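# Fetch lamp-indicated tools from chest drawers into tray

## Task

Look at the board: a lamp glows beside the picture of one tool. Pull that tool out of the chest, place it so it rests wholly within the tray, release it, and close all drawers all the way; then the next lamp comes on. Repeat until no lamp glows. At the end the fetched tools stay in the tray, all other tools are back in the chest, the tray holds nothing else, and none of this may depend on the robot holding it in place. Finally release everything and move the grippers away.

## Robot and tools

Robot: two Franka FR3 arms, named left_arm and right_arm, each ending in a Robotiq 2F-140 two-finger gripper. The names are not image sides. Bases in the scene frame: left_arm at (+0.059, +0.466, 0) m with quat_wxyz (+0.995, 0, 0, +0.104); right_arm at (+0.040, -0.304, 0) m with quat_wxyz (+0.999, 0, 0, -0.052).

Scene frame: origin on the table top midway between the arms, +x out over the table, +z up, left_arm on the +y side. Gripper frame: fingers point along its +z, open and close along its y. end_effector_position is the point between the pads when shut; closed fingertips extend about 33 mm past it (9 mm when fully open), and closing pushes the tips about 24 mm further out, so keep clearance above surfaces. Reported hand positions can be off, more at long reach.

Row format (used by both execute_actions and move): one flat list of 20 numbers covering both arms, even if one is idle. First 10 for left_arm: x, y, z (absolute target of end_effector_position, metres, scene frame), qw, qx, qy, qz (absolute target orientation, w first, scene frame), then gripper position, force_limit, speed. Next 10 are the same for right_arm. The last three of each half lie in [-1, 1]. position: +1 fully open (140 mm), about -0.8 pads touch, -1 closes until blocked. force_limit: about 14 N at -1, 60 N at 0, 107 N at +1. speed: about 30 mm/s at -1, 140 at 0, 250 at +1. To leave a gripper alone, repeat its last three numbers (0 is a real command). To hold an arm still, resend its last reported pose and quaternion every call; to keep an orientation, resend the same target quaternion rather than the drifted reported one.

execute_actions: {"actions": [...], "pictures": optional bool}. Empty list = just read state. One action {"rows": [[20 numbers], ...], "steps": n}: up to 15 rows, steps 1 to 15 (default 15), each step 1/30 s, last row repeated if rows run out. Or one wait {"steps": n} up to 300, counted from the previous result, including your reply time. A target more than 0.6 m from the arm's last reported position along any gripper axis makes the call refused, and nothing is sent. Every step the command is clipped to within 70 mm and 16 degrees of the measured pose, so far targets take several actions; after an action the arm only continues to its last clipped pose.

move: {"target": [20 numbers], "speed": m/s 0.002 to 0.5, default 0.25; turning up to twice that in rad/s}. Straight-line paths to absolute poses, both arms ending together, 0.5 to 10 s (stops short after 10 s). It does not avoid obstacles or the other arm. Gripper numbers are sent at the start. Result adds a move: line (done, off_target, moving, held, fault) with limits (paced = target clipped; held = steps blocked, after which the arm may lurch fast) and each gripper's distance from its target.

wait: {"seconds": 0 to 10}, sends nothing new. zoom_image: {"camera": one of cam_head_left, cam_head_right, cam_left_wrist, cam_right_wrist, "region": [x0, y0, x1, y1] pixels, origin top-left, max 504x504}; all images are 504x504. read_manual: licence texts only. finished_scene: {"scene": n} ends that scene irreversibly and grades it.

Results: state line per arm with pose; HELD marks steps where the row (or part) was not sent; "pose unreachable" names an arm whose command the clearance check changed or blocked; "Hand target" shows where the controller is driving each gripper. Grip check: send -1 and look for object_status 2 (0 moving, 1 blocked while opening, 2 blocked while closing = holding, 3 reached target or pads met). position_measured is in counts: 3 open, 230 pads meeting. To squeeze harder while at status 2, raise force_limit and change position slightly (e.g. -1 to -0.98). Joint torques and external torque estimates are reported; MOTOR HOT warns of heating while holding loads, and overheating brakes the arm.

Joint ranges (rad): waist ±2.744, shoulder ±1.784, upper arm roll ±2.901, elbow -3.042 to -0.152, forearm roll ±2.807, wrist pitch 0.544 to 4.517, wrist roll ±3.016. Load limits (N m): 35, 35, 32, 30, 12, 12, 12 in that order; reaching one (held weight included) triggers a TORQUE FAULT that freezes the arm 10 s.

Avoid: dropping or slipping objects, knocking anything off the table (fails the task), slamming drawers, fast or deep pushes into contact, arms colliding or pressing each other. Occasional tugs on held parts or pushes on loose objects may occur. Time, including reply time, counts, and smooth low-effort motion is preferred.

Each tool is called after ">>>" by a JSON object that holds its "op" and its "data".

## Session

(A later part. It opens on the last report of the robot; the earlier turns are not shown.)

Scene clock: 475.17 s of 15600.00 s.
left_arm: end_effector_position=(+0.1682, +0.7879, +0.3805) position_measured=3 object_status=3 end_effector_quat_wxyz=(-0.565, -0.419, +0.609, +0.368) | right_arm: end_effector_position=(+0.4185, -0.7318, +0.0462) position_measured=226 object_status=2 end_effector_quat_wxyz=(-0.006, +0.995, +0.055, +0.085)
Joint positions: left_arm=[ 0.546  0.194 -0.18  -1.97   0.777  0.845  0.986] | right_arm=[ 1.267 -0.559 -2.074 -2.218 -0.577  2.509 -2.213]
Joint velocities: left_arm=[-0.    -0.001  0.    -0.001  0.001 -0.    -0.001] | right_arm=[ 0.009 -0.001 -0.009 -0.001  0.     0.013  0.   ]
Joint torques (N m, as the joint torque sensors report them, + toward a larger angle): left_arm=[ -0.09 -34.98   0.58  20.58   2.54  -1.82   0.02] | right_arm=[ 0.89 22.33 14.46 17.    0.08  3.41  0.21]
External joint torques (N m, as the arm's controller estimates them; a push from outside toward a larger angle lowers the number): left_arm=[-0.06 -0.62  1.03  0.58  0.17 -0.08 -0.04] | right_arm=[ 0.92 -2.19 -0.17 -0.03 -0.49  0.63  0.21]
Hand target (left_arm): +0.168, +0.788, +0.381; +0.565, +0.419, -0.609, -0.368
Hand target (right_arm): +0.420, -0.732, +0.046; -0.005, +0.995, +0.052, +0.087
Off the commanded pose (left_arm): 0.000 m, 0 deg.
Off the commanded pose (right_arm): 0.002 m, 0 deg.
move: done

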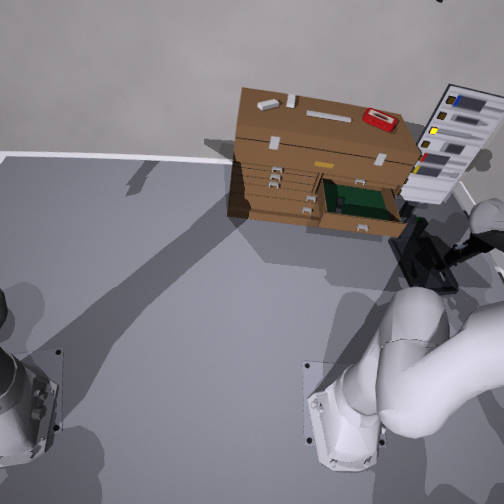

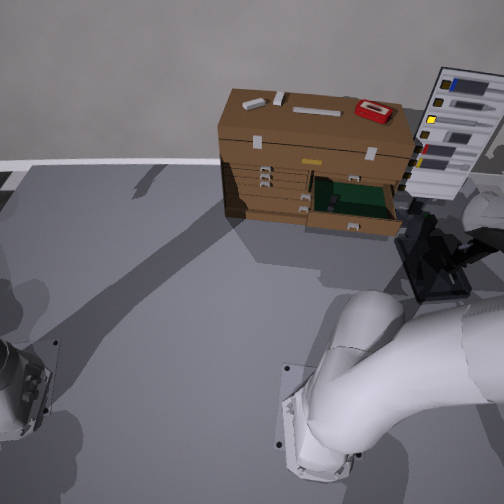

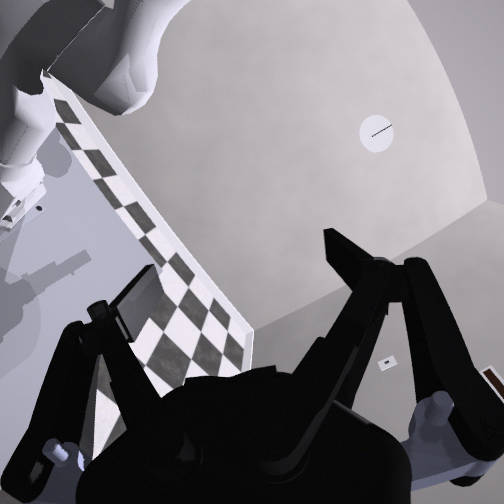

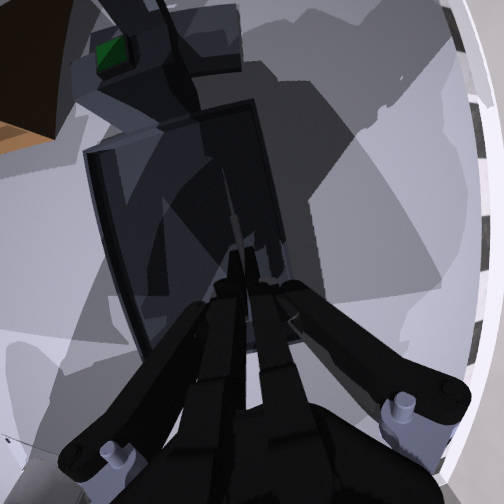

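No contact yet; lower a little, release, and go close R2.

>>> {"op": "move", "data": {"target": [0.1682,0.7879,0.3805,-0.565,-0.419,0.609,0.368,1,0,0,0.42,-0.732,0.042,-0.005,0.995,0.052,0.087,-1,-0.3,-0.6], "speed": 0.008}}

>>> {"op": "move", "data": {"target": [0.1682,0.7879,0.3805,-0.565,-0.419,0.609,0.368,1,0,0,0.42,-0.732,0.042,-0.005,0.995,0.052,0.087,-0.6,-0.3,-0.6], "speed": 0.008}}

>>> {"op": "move", "data": {"target": [0.1682,0.7879,0.3805,-0.565,-0.419,0.609,0.368,1,0,0,0.41,-0.72,0.14,-0.005,0.995,0.052,0.087,-0.6,-0.3,-0.6], "speed": 0.08}}

>>> {"op": "move", "data": {"target": [0.1682,0.7879,0.3805,-0.565,-0.419,0.609,0.368,1,0,0,0.40,-0.55,0.25,0.004,0.995,-0.043,0.087,-0.15,-0.3,-0.3], "speed": 0.15}}

>>> {"op": "move", "data": {"target": [0.1682,0.7879,0.3805,-0.565,-0.419,0.609,0.368,1,0,0,0.436,-0.400,0.245,0.004,0.995,-0.043,0.087,-0.15,-0.3,-0.3], "speed": 0.12}}

>>> {"op": "move", "data": {"target": [0.1682,0.7879,0.3805,-0.565,-0.419,0.609,0.368,1,0,0,0.436,-0.400,0.187,0.004,0.995,-0.043,0.087,-0.15,-0.3,-0.3], "speed": 0.05}}

Scene clock: 492.17 s of 15600.00 s.
left_arm: end_effector_position=(+0.1682, +0.7879, +0.3805) position_measured=3 object_status=3 end_effector_quat_wxyz=(-0.565, -0.419, +0.609, +0.368) | right_arm: end_effector_position=(+0.4187, -0.7320, +0.0422) position_measured=226 object_status=2 end_effector_quat_wxyz=(-0.006, +0.995, +0.054, +0.085)
Joint positions: left_arm=[ 0.546  0.194 -0.18  -1.97   0.777  0.845  0.986] | right_arm=[ 1.283 -0.559 -2.093 -2.219 -0.577  2.52  -2.213]
Joint velocities: left_arm=[-0.001 -0.001 -0.    -0.     0.001 -0.001 -0.001] | right_arm=[ 0.006 -0.001 -0.007 -0.001 -0.001  0.008 -0.001]
Joint torques (N m, as the joint torque sensors report them, + toward a larger angle): left_arm=[  0.17 -34.89   0.1   21.15   2.48  -1.78   0.02] | right_arm=[ 1.02 22.24 14.04 16.95  0.14  3.39  0.21]
External joint torques (N m, as the arm's controller estimates them; a push from outside toward a larger angle lowers the number): left_arm=[ 0.23 -0.47  0.57  1.12  0.11 -0.03 -0.03] | right_arm=[ 0.86 -2.78 -0.66  0.   -0.41  0.58  0.2 ]
Hand target (left_arm): +0.168, +0.788, +0.381; +0.565, +0.419, -0.609, -0.368
Hand target (right_arm): +0.420, -0.732, +0.042; -0.005, +0.995, +0.052, +0.087
Off the commanded pose (left_arm): 0.000 m, 0 deg.
Off the commanded pose (right_arm): 0.001 m, 0 deg.
After step 90, 13.23 s passed at rest.
move: done

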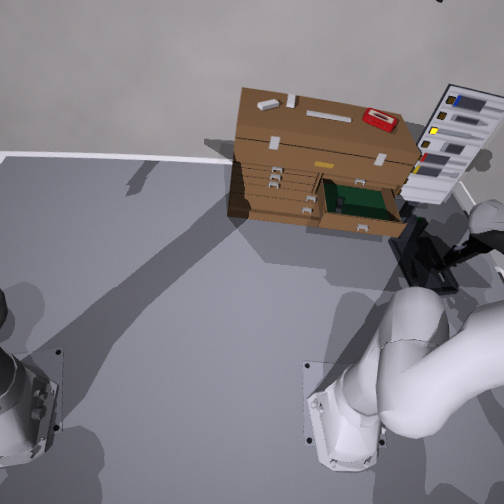

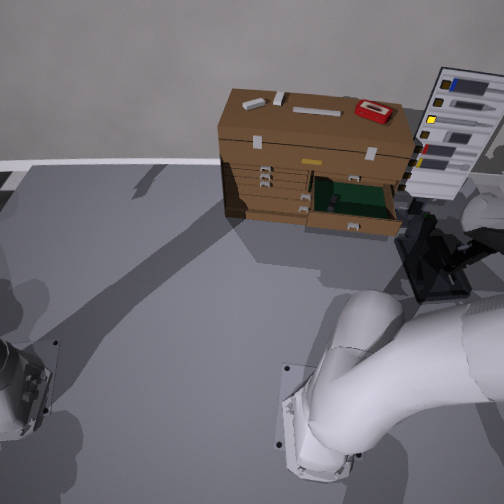

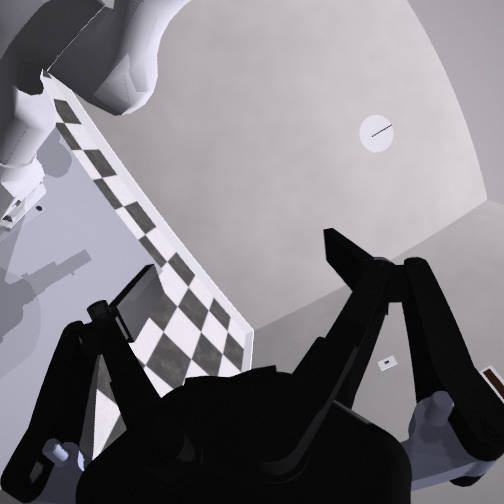

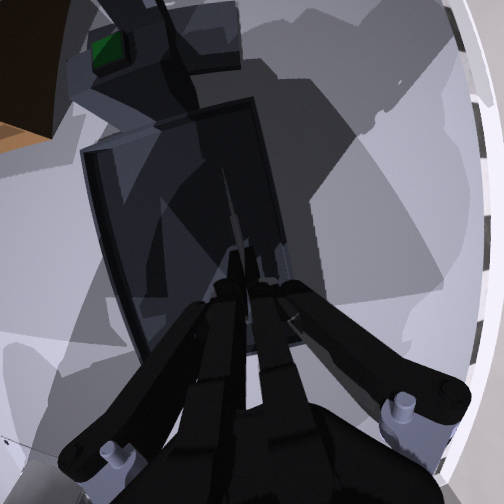

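Scene clock: 492.87 s of 15600.00 s.
left_arm: end_effector_position=(+0.1682, +0.7879, +0.3805) position_measured=3 object_status=3 end_effector_quat_wxyz=(-0.565, -0.419, +0.609, +0.368) | right_arm: end_effector_position=(+0.4190, -0.7321, +0.0421) position_measured=205 object_status=3 end_effector_quat_wxyz=(-0.006, +0.995, +0.054, +0.086)
Joint positions: left_arm=[ 0.546  0.194 -0.18  -1.97   0.777  0.845  0.986] | right_arm=[ 1.284 -0.559 -2.094 -2.219 -0.577  2.521 -2.213]
Joint velocities: left_arm=[ 0.001 -0.    -0.    -0.    -0.001  0.     0.   ] | right_arm=[ 0.002  0.    -0.     0.001  0.001  0.002  0.001]
Joint torques (N m, as the joint torque sensors report them, + toward a larger angle): left_arm=[ -0.07 -35.17   0.12  20.68   2.55  -1.8   -0.04] | right_arm=[ 1.04 22.95 15.1  16.76  0.33  3.34  0.14]
External joint torques (N m, as the arm's controller estimates them; a push from outside toward a larger angle lowers the number): left_arm=[-0.02 -0.84  0.59  0.68  0.18 -0.06 -0.09] | right_arm=[ 1.01 -2.11  0.53 -0.23 -0.22  0.54  0.13]
Hand target (left_arm): +0.168, +0.788, +0.381; +0.565, +0.419, -0.609, -0.368
Hand target (right_arm): +0.420, -0.732, +0.042; -0.005, +0.995, +0.052, +0.087
Off the commanded pose (left_arm): 0.000 m, 0 deg.
Off the commanded pose (right_arm): 0.001 m, 0 deg.
move: done

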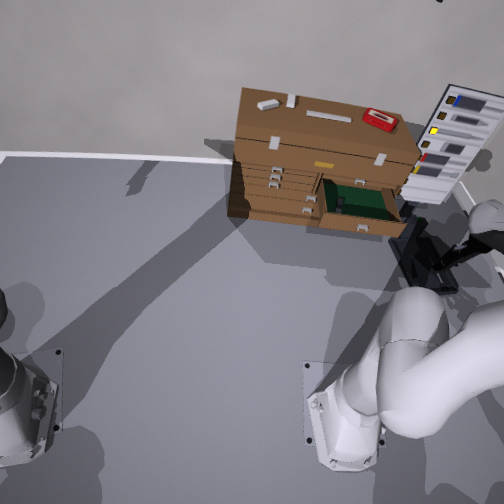

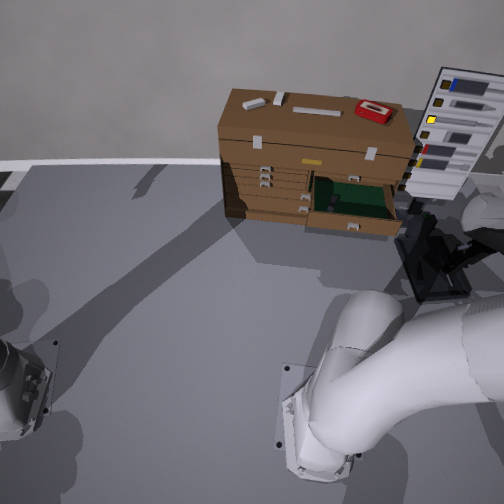

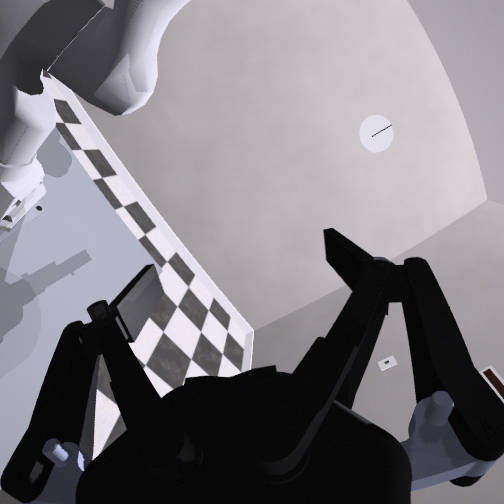

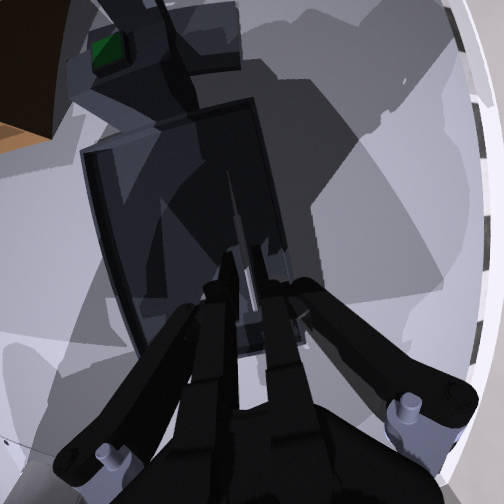

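Scene clock: 494.60 s of 15600.00 s.
left_arm: end_effector_position=(+0.1682, +0.7879, +0.3805) position_measured=3 object_status=3 end_effector_quat_wxyz=(-0.565, -0.419, +0.609, +0.368) | right_arm: end_effector_position=(+0.4119, -0.7217, +0.1406) position_measured=205 object_status=3 end_effector_quat_wxyz=(-0.003, +0.995, +0.047, +0.089)
Joint positions: left_arm=[ 0.546  0.194 -0.18  -1.97   0.777  0.845  0.986] | right_arm=[ 0.923 -0.447 -1.68  -2.236 -0.424  2.349 -2.271]
Joint velocities: left_arm=[-0.     0.001  0.    -0.001  0.001 -0.    -0.002] | right_arm=[-0.004 -0.005  0.006 -0.     0.003 -0.015 -0.001]
Joint torques (N m, as the joint torque sensors report them, + toward a larger angle): left_arm=[ -0.04 -34.85   0.68  20.56   2.49  -1.85   0.07] | right_arm=[-1.71  9.32 15.52 20.22  0.43  1.95 -0.49]
External joint torques (N m, as the arm's controller estimates them; a push from outside toward a larger angle lowers the number): left_arm=[ 0.06 -0.6   1.19  0.59  0.13 -0.12  0.01] | right_arm=[-1.79 -2.96  2.33  0.22 -0.29 -0.84 -0.5 ]
Hand target (left_arm): +0.168, +0.788, +0.381; +0.565, +0.419, -0.609, -0.368
Hand target (right_arm): +0.410, -0.720, +0.140; -0.005, +0.995, +0.051, +0.087
Off the commanded pose (left_arm): 0.000 m, 0 deg.
Off the commanded pose (right_arm): 0.003 m, 1 deg.
move: done

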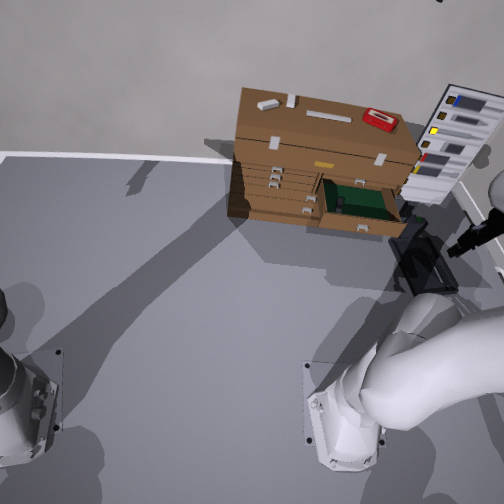

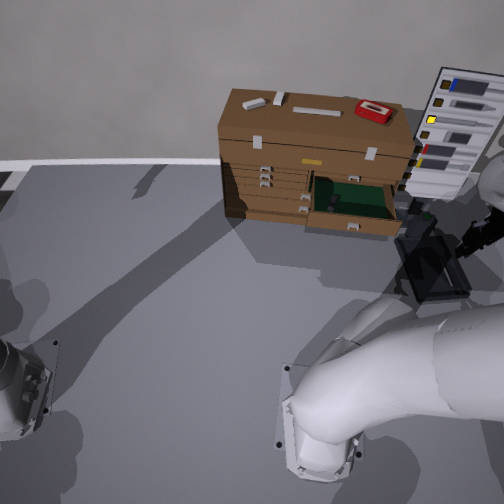

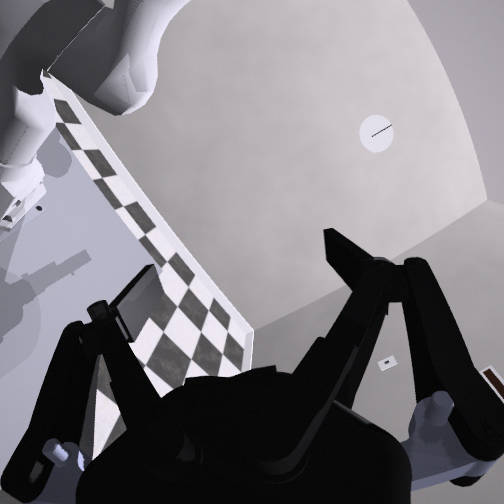

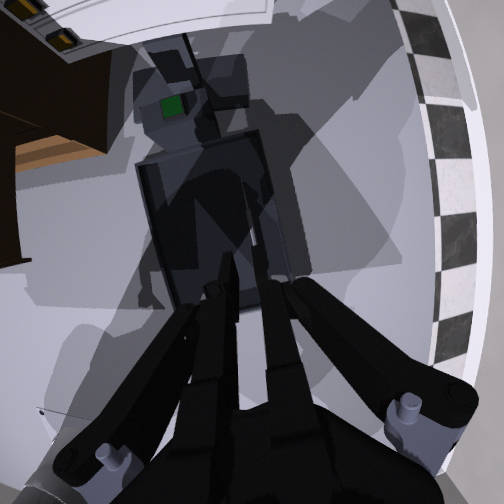

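Scene clock: 496.73 s of 15600.00 s.
left_arm: end_effector_position=(+0.1682, +0.7879, +0.3805) position_measured=3 object_status=3 end_effector_quat_wxyz=(-0.565, -0.419, +0.609, +0.368) | right_arm: end_effector_position=(+0.4054, -0.5532, +0.2517) position_measured=148 object_status=3 end_effector_quat_wxyz=(+0.008, +0.995, -0.037, +0.090)
Joint positions: left_arm=[ 0.546  0.194 -0.18  -1.97   0.777  0.845  0.986] | right_arm=[ 0.213 -0.635 -0.685 -2.511 -0.379  2.138 -1.822]
Joint velocities: left_arm=[ 0.     0.001 -0.001  0.001 -0.     0.001  0.   ] | right_arm=[-0.008  0.005  0.006 -0.001  0.01   0.     0.022]
Joint torques (N m, as the joint torque sensors report them, + toward a larger angle): left_arm=[  0.13 -35.     0.33  20.58   2.44  -1.84   0.08] | right_arm=[-0.96 -5.69 11.38 21.81  1.64  2.29  0.23]
External joint torques (N m, as the arm's controller estimates them; a push from outside toward a larger angle lowers the number): left_arm=[ 0.16 -0.83  0.78  0.65  0.09 -0.11  0.02] | right_arm=[-0.99  0.56  1.93 -0.74  0.8  -0.6   0.22]
Hand target (left_arm): +0.168, +0.788, +0.381; +0.565, +0.419, -0.609, -0.368
Hand target (right_arm): +0.404, -0.552, +0.250; +0.006, +0.995, -0.044, +0.088
Off the commanded pose (left_arm): 0.000 m, 0 deg.
Off the commanded pose (right_arm): 0.007 m, 1 deg.
move: off_target (right_arm)

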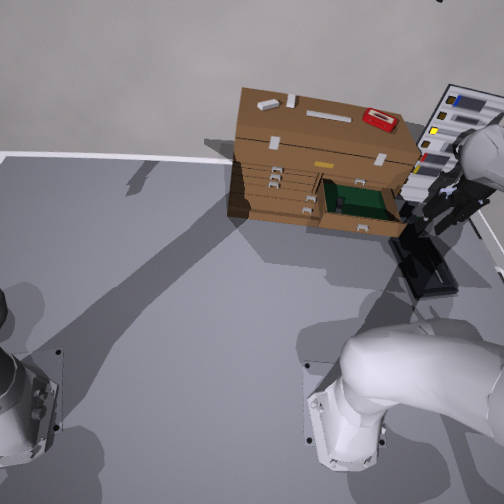

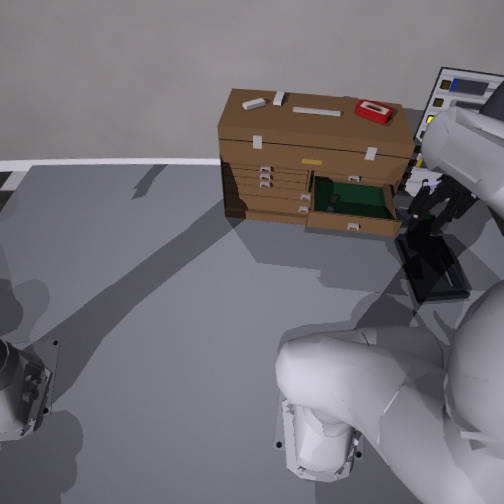

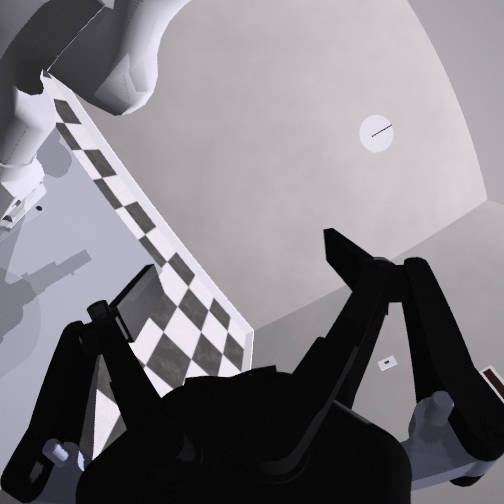

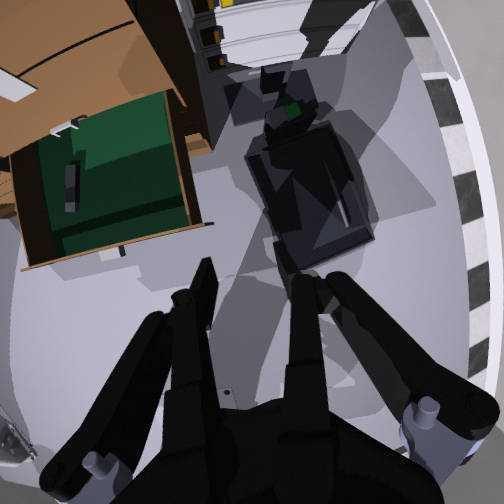

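Scene clock: 498.67 s of 15600.00 s.
left_arm: end_effector_position=(+0.1682, +0.7879, +0.3805) position_measured=3 object_status=3 end_effector_quat_wxyz=(-0.565, -0.419, +0.609, +0.368) | right_arm: end_effector_position=(+0.4387, -0.4025, +0.2464) position_measured=148 object_status=3 end_effector_quat_wxyz=(+0.008, +0.996, -0.035, +0.087)
Joint positions: left_arm=[ 0.546  0.194 -0.18  -1.97   0.777  0.845  0.986] | right_arm=[ 0.215 -0.642 -0.34  -2.627 -0.232  2.178 -1.567]
Joint velocities: left_arm=[-0.001  0.    -0.    -0.001  0.001 -0.001  0.   ] | right_arm=[-0.006 -0.001  0.005 -0.     0.006  0.002  0.023]
Joint torques (N m, as the joint torque sensors report them, + toward a larger angle): left_arm=[  0.06 -35.26   0.18  20.65   2.45  -1.82   0.04] | right_arm=[-1.66 -8.39  5.91 22.96  1.54  3.52  0.15]
External joint torques (N m, as the arm's controller estimates them; a push from outside toward a larger angle lowers the number): left_arm=[ 0.18 -0.93  0.71  0.65  0.08 -0.09 -0.02] | right_arm=[-1.63  1.04  1.6  -1.06  0.75  0.6   0.15]
Hand target (left_arm): +0.168, +0.788, +0.381; +0.565, +0.419, -0.609, -0.368
Hand target (right_arm): +0.439, -0.402, +0.246; +0.006, +0.995, -0.043, +0.088
Off the commanded pose (left_arm): 0.000 m, 0 deg.
Off the commanded pose (right_arm): 0.004 m, 1 deg.
move: off_target (right_arm)

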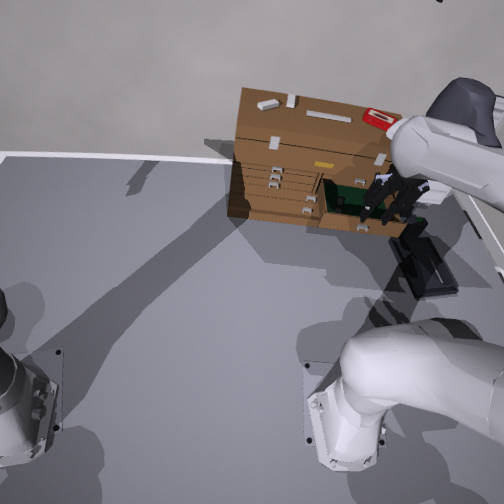

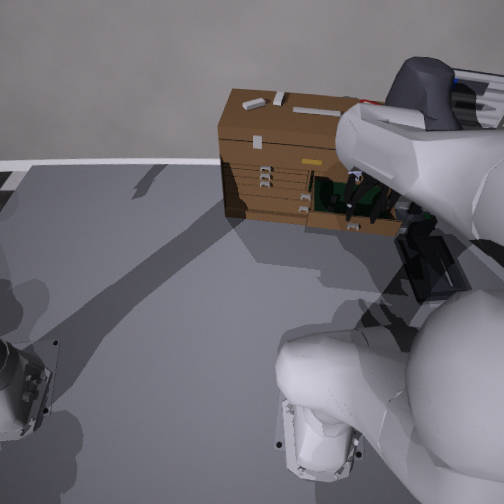

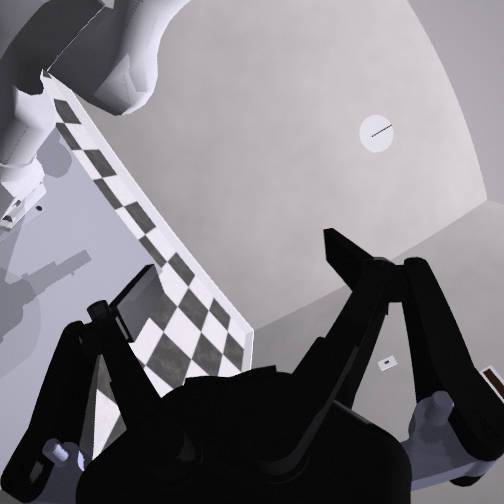

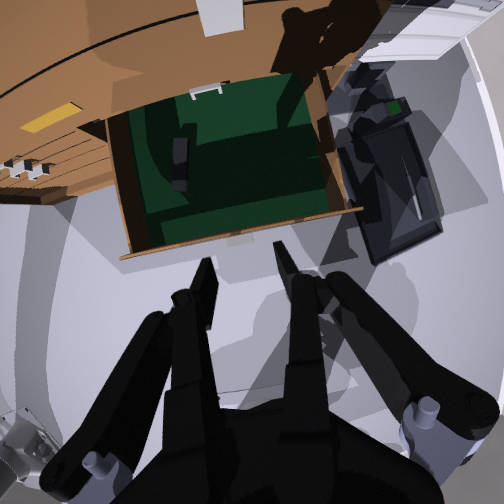

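Scene clock: 500.33 s of 15600.00 s.
left_arm: end_effector_position=(+0.1682, +0.7879, +0.3805) position_measured=3 object_status=3 end_effector_quat_wxyz=(-0.565, -0.419, +0.609, +0.368) | right_arm: end_effector_position=(+0.4350, -0.3985, +0.1875) position_measured=148 object_status=3 end_effector_quat_wxyz=(+0.003, +0.996, -0.039, +0.085)
Joint positions: left_arm=[ 0.546  0.194 -0.18  -1.97   0.777  0.845  0.986] | right_arm=[ 0.197 -0.577 -0.356 -2.74  -0.234  2.351 -1.567]
Joint velocities: left_arm=[ 0.001  0.001 -0.     0.     0.001  0.     0.001] | right_arm=[-0.003  0.001  0.001 -0.     0.     0.013  0.001]
Joint torques (N m, as the joint torque sensors report them, + toward a larger angle): left_arm=[  0.27 -35.13   0.63  20.33   2.49  -1.83   0.07] | right_arm=[-1.02 -9.62  5.41 22.33  0.36  3.4   0.17]
External joint torques (N m, as the arm's controller estimates them; a push from outside toward a larger angle lowers the number): left_arm=[ 0.17 -0.87  0.97  0.37  0.12 -0.09  0.01] | right_arm=[-1.05  0.82  1.59 -0.58 -0.36  0.51  0.17]
Hand target (left_arm): +0.168, +0.788, +0.381; +0.565, +0.419, -0.609, -0.368
Hand target (right_arm): +0.436, -0.399, +0.187; +0.003, +0.995, -0.042, +0.087
Off the commanded pose (left_arm): 0.000 m, 0 deg.
Off the commanded pose (right_arm): 0.002 m, 1 deg.
move: done

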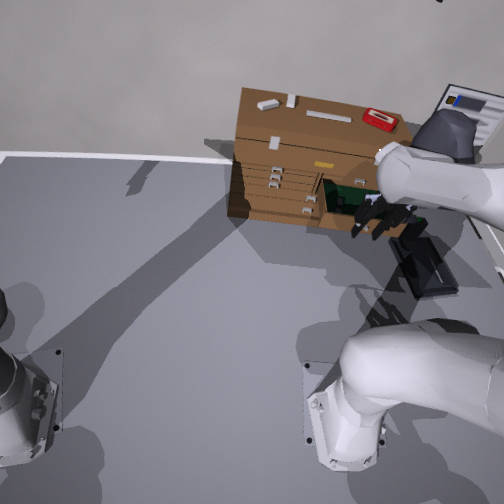

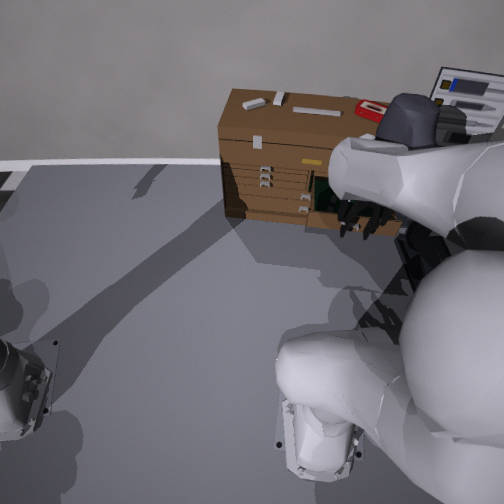

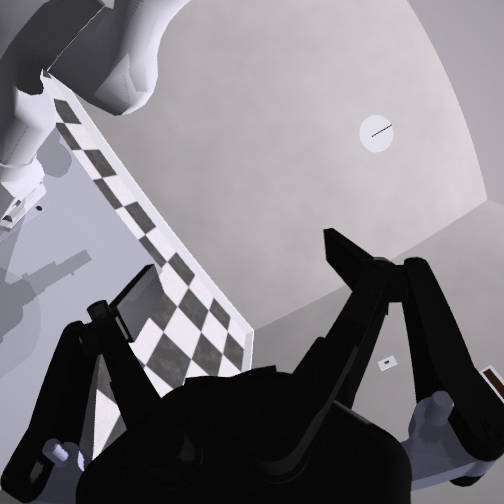

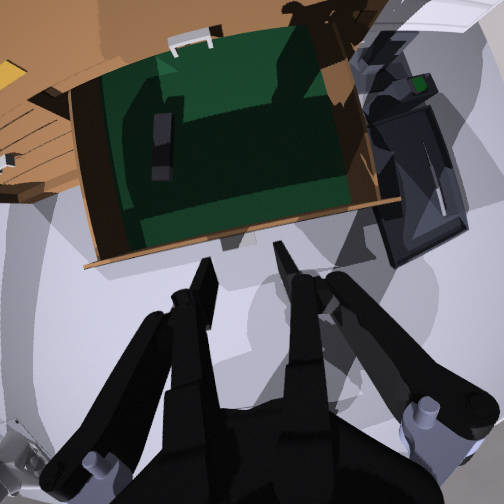

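>>> {"op": "move", "data": {"target": [0.1682,0.7879,0.3805,-0.565,-0.419,0.609,0.368,1,0,0,0.548,-0.410,0.187,0.004,0.995,-0.043,0.087,-0.15,-0.3,-0.3], "speed": 0.04}}

>>> {"op": "move", "data": {"target": [0.1682,0.7879,0.3805,-0.565,-0.419,0.609,0.368,1,0,0,0.536,-0.409,0.184,0.015,0.939,-0.041,0.342,-0.15,-0.3,-0.3], "speed": 0.1}}

>>> {"op": "move", "data": {"target": [0.1682,0.7879,0.3805,-0.565,-0.419,0.609,0.368,1,0,0,0.580,-0.411,0.183,0.015,0.939,-0.041,0.342,-0.15,-0.3,-0.3], "speed": 0.035}}

>>> {"op": "move", "data": {"target": [0.1682,0.7879,0.3805,-0.565,-0.419,0.609,0.368,1,0,0,0.594,-0.412,0.183,0.015,0.939,-0.041,0.342,-0.15,-0.3,-0.3], "speed": 0.012}}

>>> {"op": "move", "data": {"target": [0.1682,0.7879,0.3805,-0.565,-0.419,0.609,0.368,1,0,0,0.555,-0.405,0.185,0.015,0.939,-0.041,0.342,-0.15,-0.3,-0.3], "speed": 0.06}}

Scene clock: 519.70 s of 15600.00 s.
left_arm: end_effector_position=(+0.1682, +0.7879, +0.3805) position_measured=3 object_status=3 end_effector_quat_wxyz=(-0.565, -0.419, +0.609, +0.368) | right_arm: end_effector_position=(+0.5448, -0.4129, +0.1864) position_measured=148 object_status=3 end_effector_quat_wxyz=(+0.005, +0.995, -0.047, +0.084)
Joint positions: left_arm=[ 0.546  0.194 -0.18  -1.97   0.777  0.845  0.986] | right_arm=[ 0.345 -0.202 -0.456 -2.419 -0.106  2.401 -1.619]
Joint velocities: left_arm=[ 0.    -0.001 -0.001  0.    -0.001 -0.001 -0.001] | right_arm=[ 0.005  0.003 -0.006  0.004  0.005  0.001 -0.014]
Joint torques (N m, as the joint torque sensors report them, + toward a larger angle): left_arm=[ -0.47 -34.97   0.38  20.53   2.51  -1.8    0.08] | right_arm=[  0.47 -19.69   2.15  24.71   1.27   3.79  -0.47]
External joint torques (N m, as the arm's controller estimates them; a push from outside toward a larger angle lowers the number): left_arm=[-0.45 -0.54  0.83  0.5   0.14 -0.06  0.02] | right_arm=[ 0.38  1.89 -0.28  1.75  0.59  0.9  -0.47]
Hand target (left_arm): +0.168, +0.788, +0.381; +0.565, +0.419, -0.609, -0.368
Hand target (right_arm): +0.547, -0.413, +0.187; +0.005, +0.995, -0.043, +0.087
Off the commanded pose (left_arm): 0.000 m, 0 deg.
Off the commanded pose (right_arm): 0.004 m, 1 deg.
After step 90, 13.23 s passed at rest.
move: off_target (right_arm)

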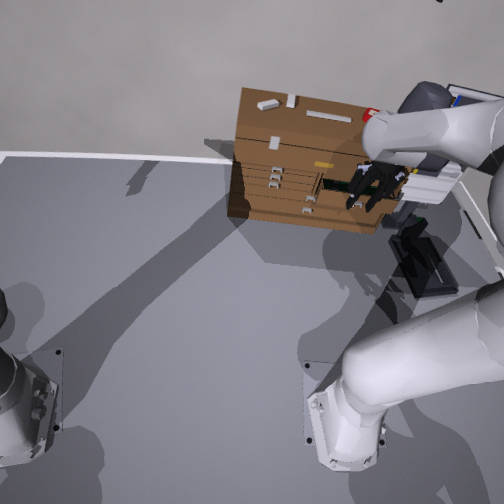

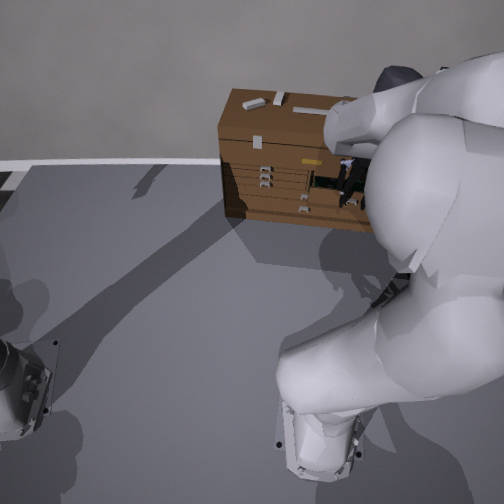

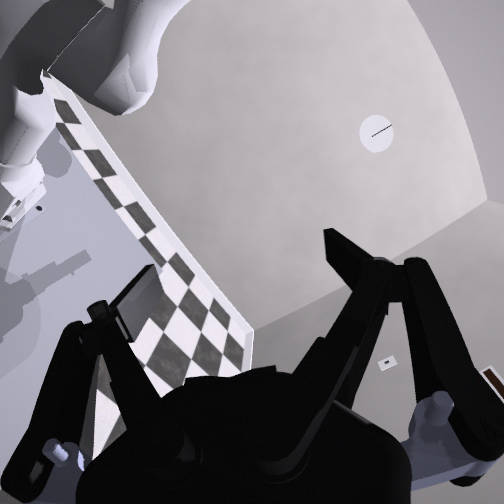

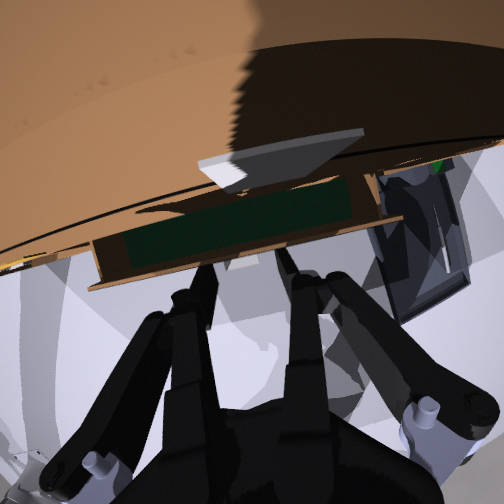

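Scene clock: 522.83 s of 15600.00 s.
left_arm: end_effector_position=(+0.1682, +0.7879, +0.3805) position_measured=3 object_status=3 end_effector_quat_wxyz=(-0.565, -0.419, +0.609, +0.368) | right_arm: end_effector_position=(+0.5361, -0.4048, +0.1795) position_measured=148 object_status=3 end_effector_quat_wxyz=(+0.014, +0.940, -0.044, +0.337)
Joint positions: left_arm=[ 0.546  0.194 -0.18  -1.97   0.777  0.845  0.986] | right_arm=[ 0.156 -0.362 -0.378 -2.947 -0.242  3.282 -1.576]
Joint velocities: left_arm=[ 0.    -0.001  0.001  0.001 -0.001  0.     0.001] | right_arm=[-0.002  0.004 -0.    -0.008  0.001  0.022  0.   ]
Joint torques (N m, as the joint torque sensors report them, + toward a larger angle): left_arm=[ -0.55 -35.31   0.34  21.18   2.46  -1.82   0.04] | right_arm=[ -2.09 -13.74   4.25  19.29  -0.43   4.57  -0.33]
External joint torques (N m, as the arm's controller estimates them; a push from outside toward a larger angle lowers the number): left_arm=[-0.6  -0.91  0.72  1.14  0.08 -0.08 -0.02] | right_arm=[-2.07  0.03  2.15  0.33 -0.88  1.06 -0.35]
Hand target (left_arm): +0.168, +0.788, +0.381; +0.565, +0.419, -0.609, -0.368
Hand target (right_arm): +0.538, -0.405, +0.182; +0.016, +0.939, -0.040, +0.342
Off the commanded pose (left_arm): 0.000 m, 0 deg.
Off the commanded pose (right_arm): 0.006 m, 1 deg.
move: off_target (right_arm)

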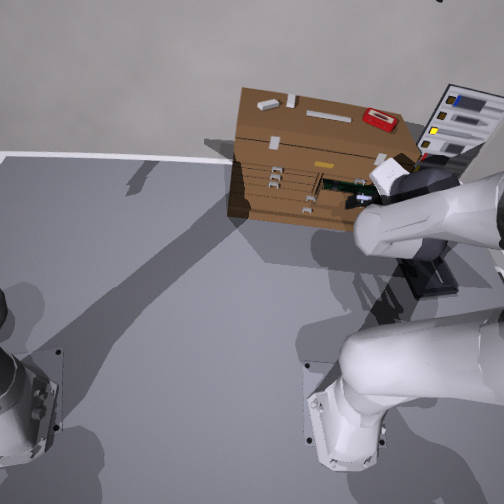

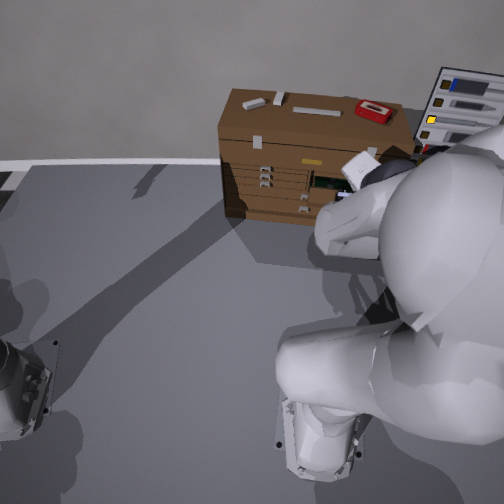

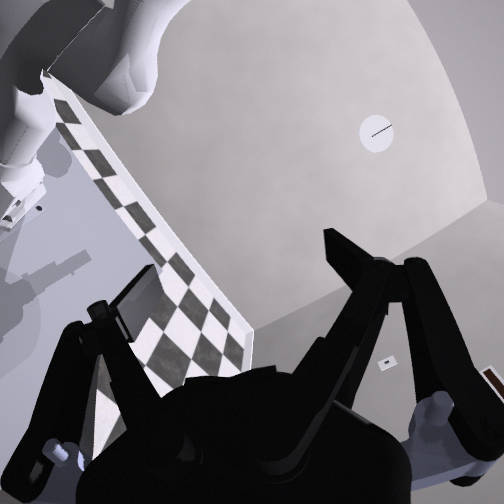

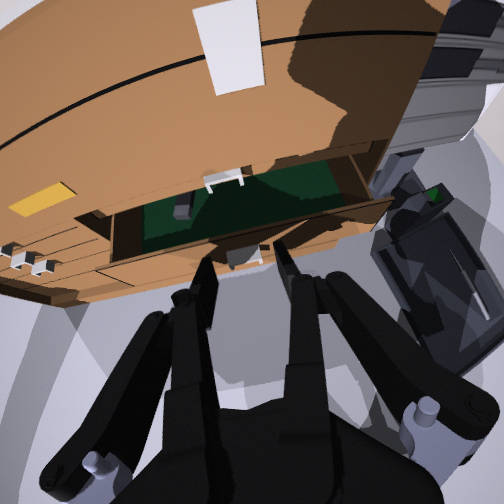

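Scene clock: 524.37 s of 15600.00 s.
left_arm: end_effector_position=(+0.1682, +0.7879, +0.3805) position_measured=3 object_status=3 end_effector_quat_wxyz=(-0.565, -0.419, +0.609, +0.368) | right_arm: end_effector_position=(+0.5766, -0.4103, +0.1791) position_measured=148 object_status=3 end_effector_quat_wxyz=(+0.017, +0.941, -0.036, +0.337)
Joint positions: left_arm=[ 0.546  0.194 -0.18  -1.97   0.777  0.845  0.986] | right_arm=[ 0.321 -0.241 -0.517 -2.822 -0.238  3.287 -1.576]
Joint velocities: left_arm=[-0.001 -0.001 -0.     0.     0.     0.     0.002] | right_arm=[ 0.03   0.002 -0.034  0.005 -0.    -0.    -0.001]
Joint torques (N m, as the joint torque sensors report them, + toward a larger angle): left_arm=[ -0.16 -35.41   0.03  20.39   2.5   -1.83   0.05] | right_arm=[  0.43 -16.22   1.6   21.07   1.28   4.56   0.14]
External joint torques (N m, as the arm's controller estimates them; a push from outside toward a larger angle lowers the number): left_arm=[-0.05 -1.18  0.55  0.44  0.14 -0.1  -0.01] | right_arm=[ 0.52  0.4  -0.7   2.26  0.8   1.07  0.12]
Hand target (left_arm): +0.168, +0.788, +0.381; +0.565, +0.419, -0.609, -0.368
Hand target (right_arm): +0.580, -0.412, +0.183; +0.016, +0.939, -0.041, +0.342
Off the commanded pose (left_arm): 0.000 m, 0 deg.
Off the commanded pose (right_arm): 0.005 m, 1 deg.
move: off_target (right_arm)

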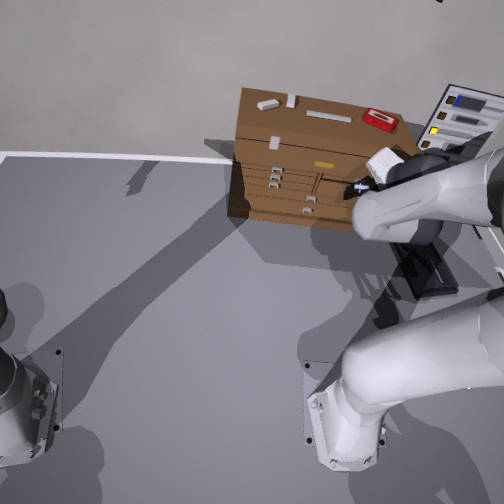

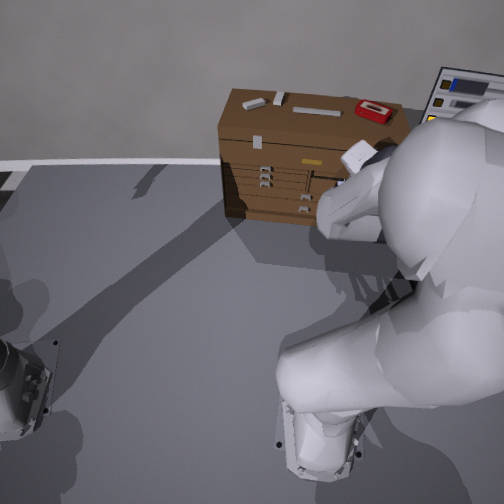

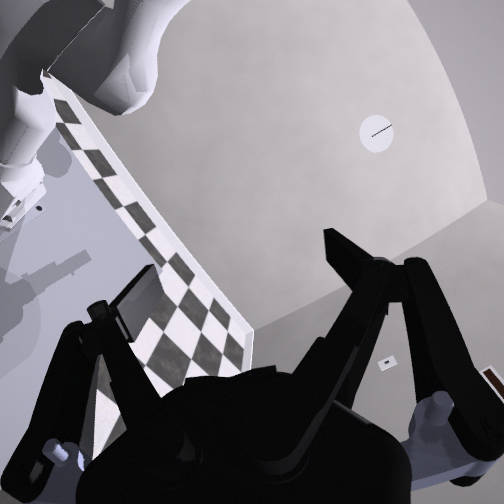

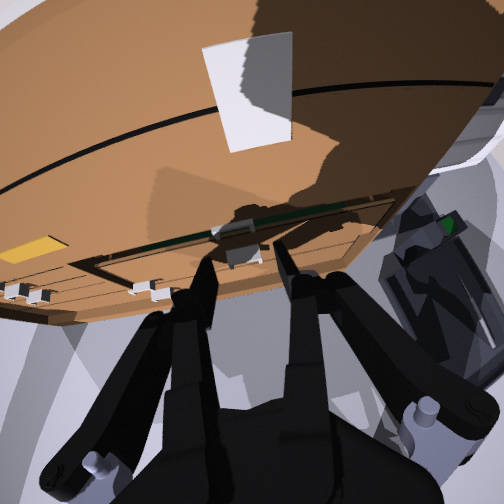

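Scene clock: 526.07 s of 15600.00 s.
left_arm: end_effector_position=(+0.1682, +0.7879, +0.3805) position_measured=3 object_status=3 end_effector_quat_wxyz=(-0.565, -0.419, +0.609, +0.368) | right_arm: end_effector_position=(+0.5886, -0.4117, +0.1790) position_measured=148 object_status=3 end_effector_quat_wxyz=(+0.015, +0.941, -0.040, +0.337)
Joint positions: left_arm=[ 0.546  0.194 -0.18  -1.97   0.777  0.845  0.986] | right_arm=[ 0.404 -0.211 -0.591 -2.786 -0.229  3.287 -1.57 ]
Joint velocities: left_arm=[ 0.     0.    -0.    -0.001 -0.002 -0.    -0.   ] | right_arm=[ 0.015 -0.    -0.014  0.002 -0.     0.001  0.001]
Joint torques (N m, as the joint torque sensors report them, + toward a larger angle): left_arm=[  0.06 -35.22   0.71  20.54   2.49  -1.81   0.04] | right_arm=[  2.13 -13.26   2.86  24.58   1.     4.21   0.05]
External joint torques (N m, as the arm's controller estimates them; a push from outside toward a larger angle lowers the number): left_arm=[-0.01 -1.05  1.07  0.65  0.13 -0.07 -0.02] | right_arm=[2.12 3.75 0.36 5.63 0.54 0.7  0.03]
Hand target (left_arm): +0.168, +0.788, +0.381; +0.565, +0.419, -0.609, -0.368
Hand target (right_arm): +0.594, -0.412, +0.183; +0.015, +0.939, -0.041, +0.342
Off the commanded pose (left_arm): 0.000 m, 0 deg.
Off the commanded pose (right_arm): 0.007 m, 1 deg.
move: off_target (right_arm)

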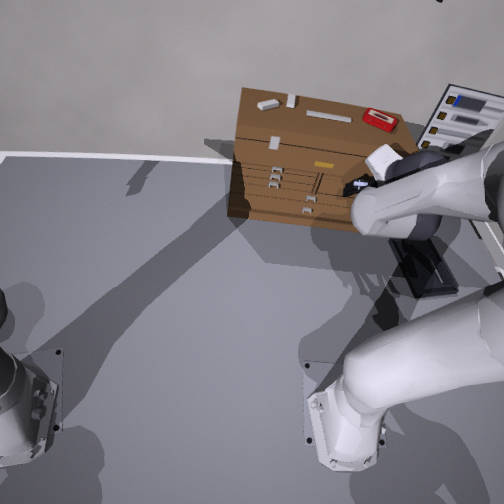

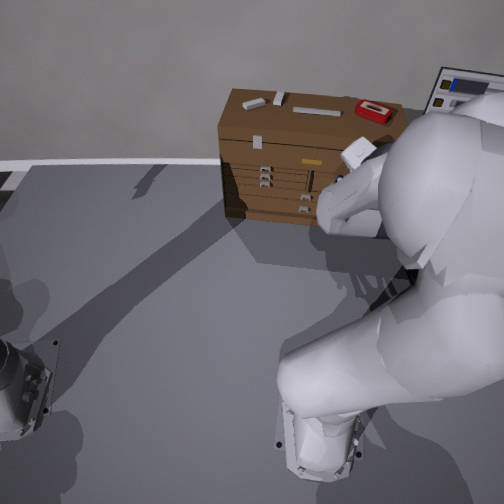

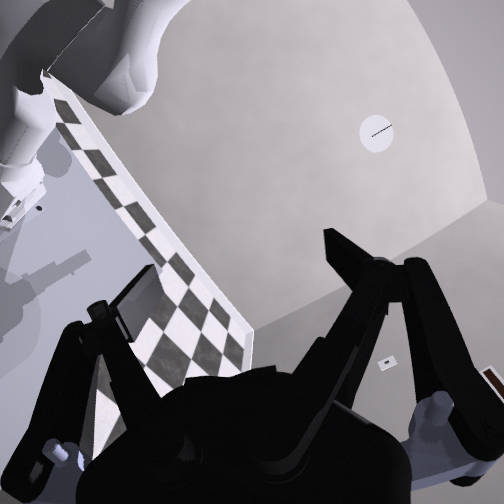

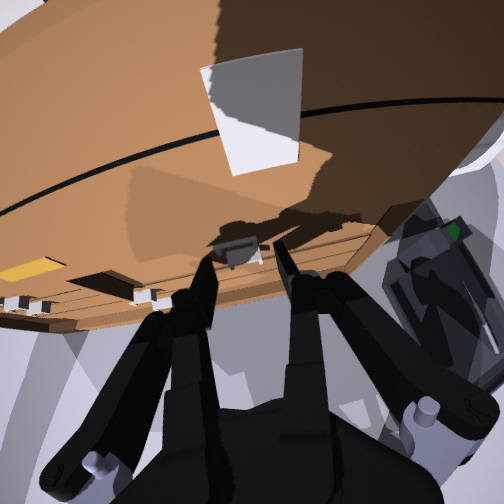

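Scene clock: 527.00 s of 15600.00 s.
left_arm: end_effector_position=(+0.1682, +0.7879, +0.3805) position_measured=3 object_status=3 end_effector_quat_wxyz=(-0.565, -0.419, +0.609, +0.368) | right_arm: end_effector_position=(+0.5557, -0.4042, +0.1847) position_measured=148 object_status=3 end_effector_quat_wxyz=(+0.014, +0.939, -0.043, +0.342)
Joint positions: left_arm=[ 0.546  0.194 -0.18  -1.97   0.777  0.845  0.986] | right_arm=[ 0.205 -0.317 -0.404 -2.894 -0.229  3.287 -1.57 ]
Joint velocities: left_arm=[ 0.001  0.    -0.    -0.001  0.     0.001  0.001] | right_arm=[-0.017 -0.002  0.021 -0.004  0.001 -0.001  0.001]
Joint torques (N m, as the joint torque sensors report them, + toward a larger angle): left_arm=[ -0.1  -35.16   0.81  20.48   2.55  -1.79   0.1 ] | right_arm=[ -1.94 -16.61   4.02  18.47  -0.05   3.4   -0.23]
External joint torques (N m, as the arm's controller estimates them; a push from outside toward a larger angle lowers the number): left_arm=[-0.19 -0.85  1.16  0.51  0.18 -0.04  0.04] | right_arm=[-1.97 -1.49  1.83 -0.54 -0.5  -0.09 -0.25]
Hand target (left_arm): +0.168, +0.788, +0.381; +0.565, +0.419, -0.609, -0.368
Hand target (right_arm): +0.555, -0.404, +0.185; +0.014, +0.939, -0.041, +0.342
Off the commanded pose (left_arm): 0.000 m, 0 deg.
Off the commanded pose (right_arm): 0.001 m, 0 deg.
move: done

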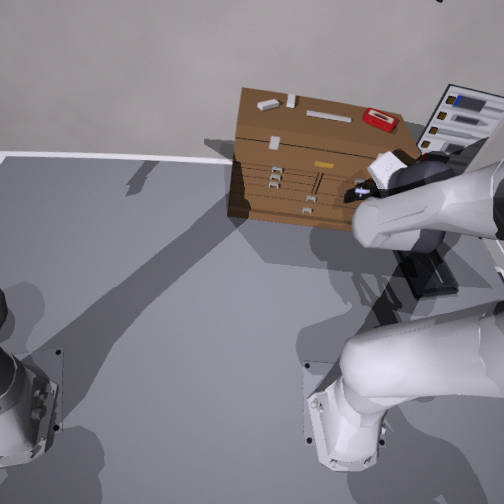

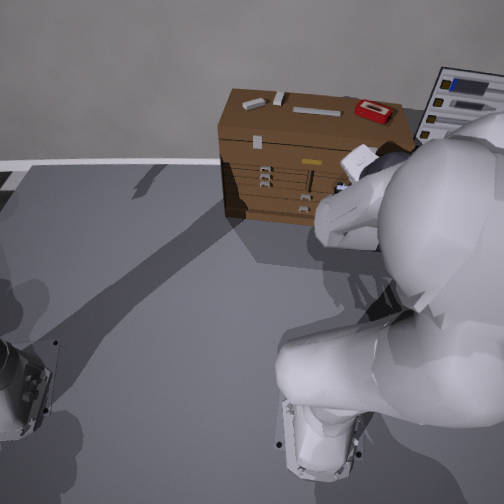

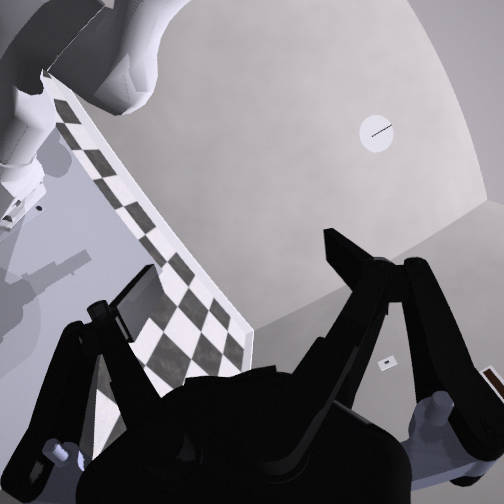

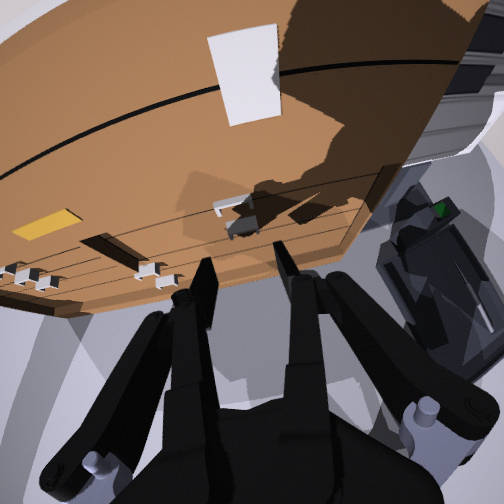

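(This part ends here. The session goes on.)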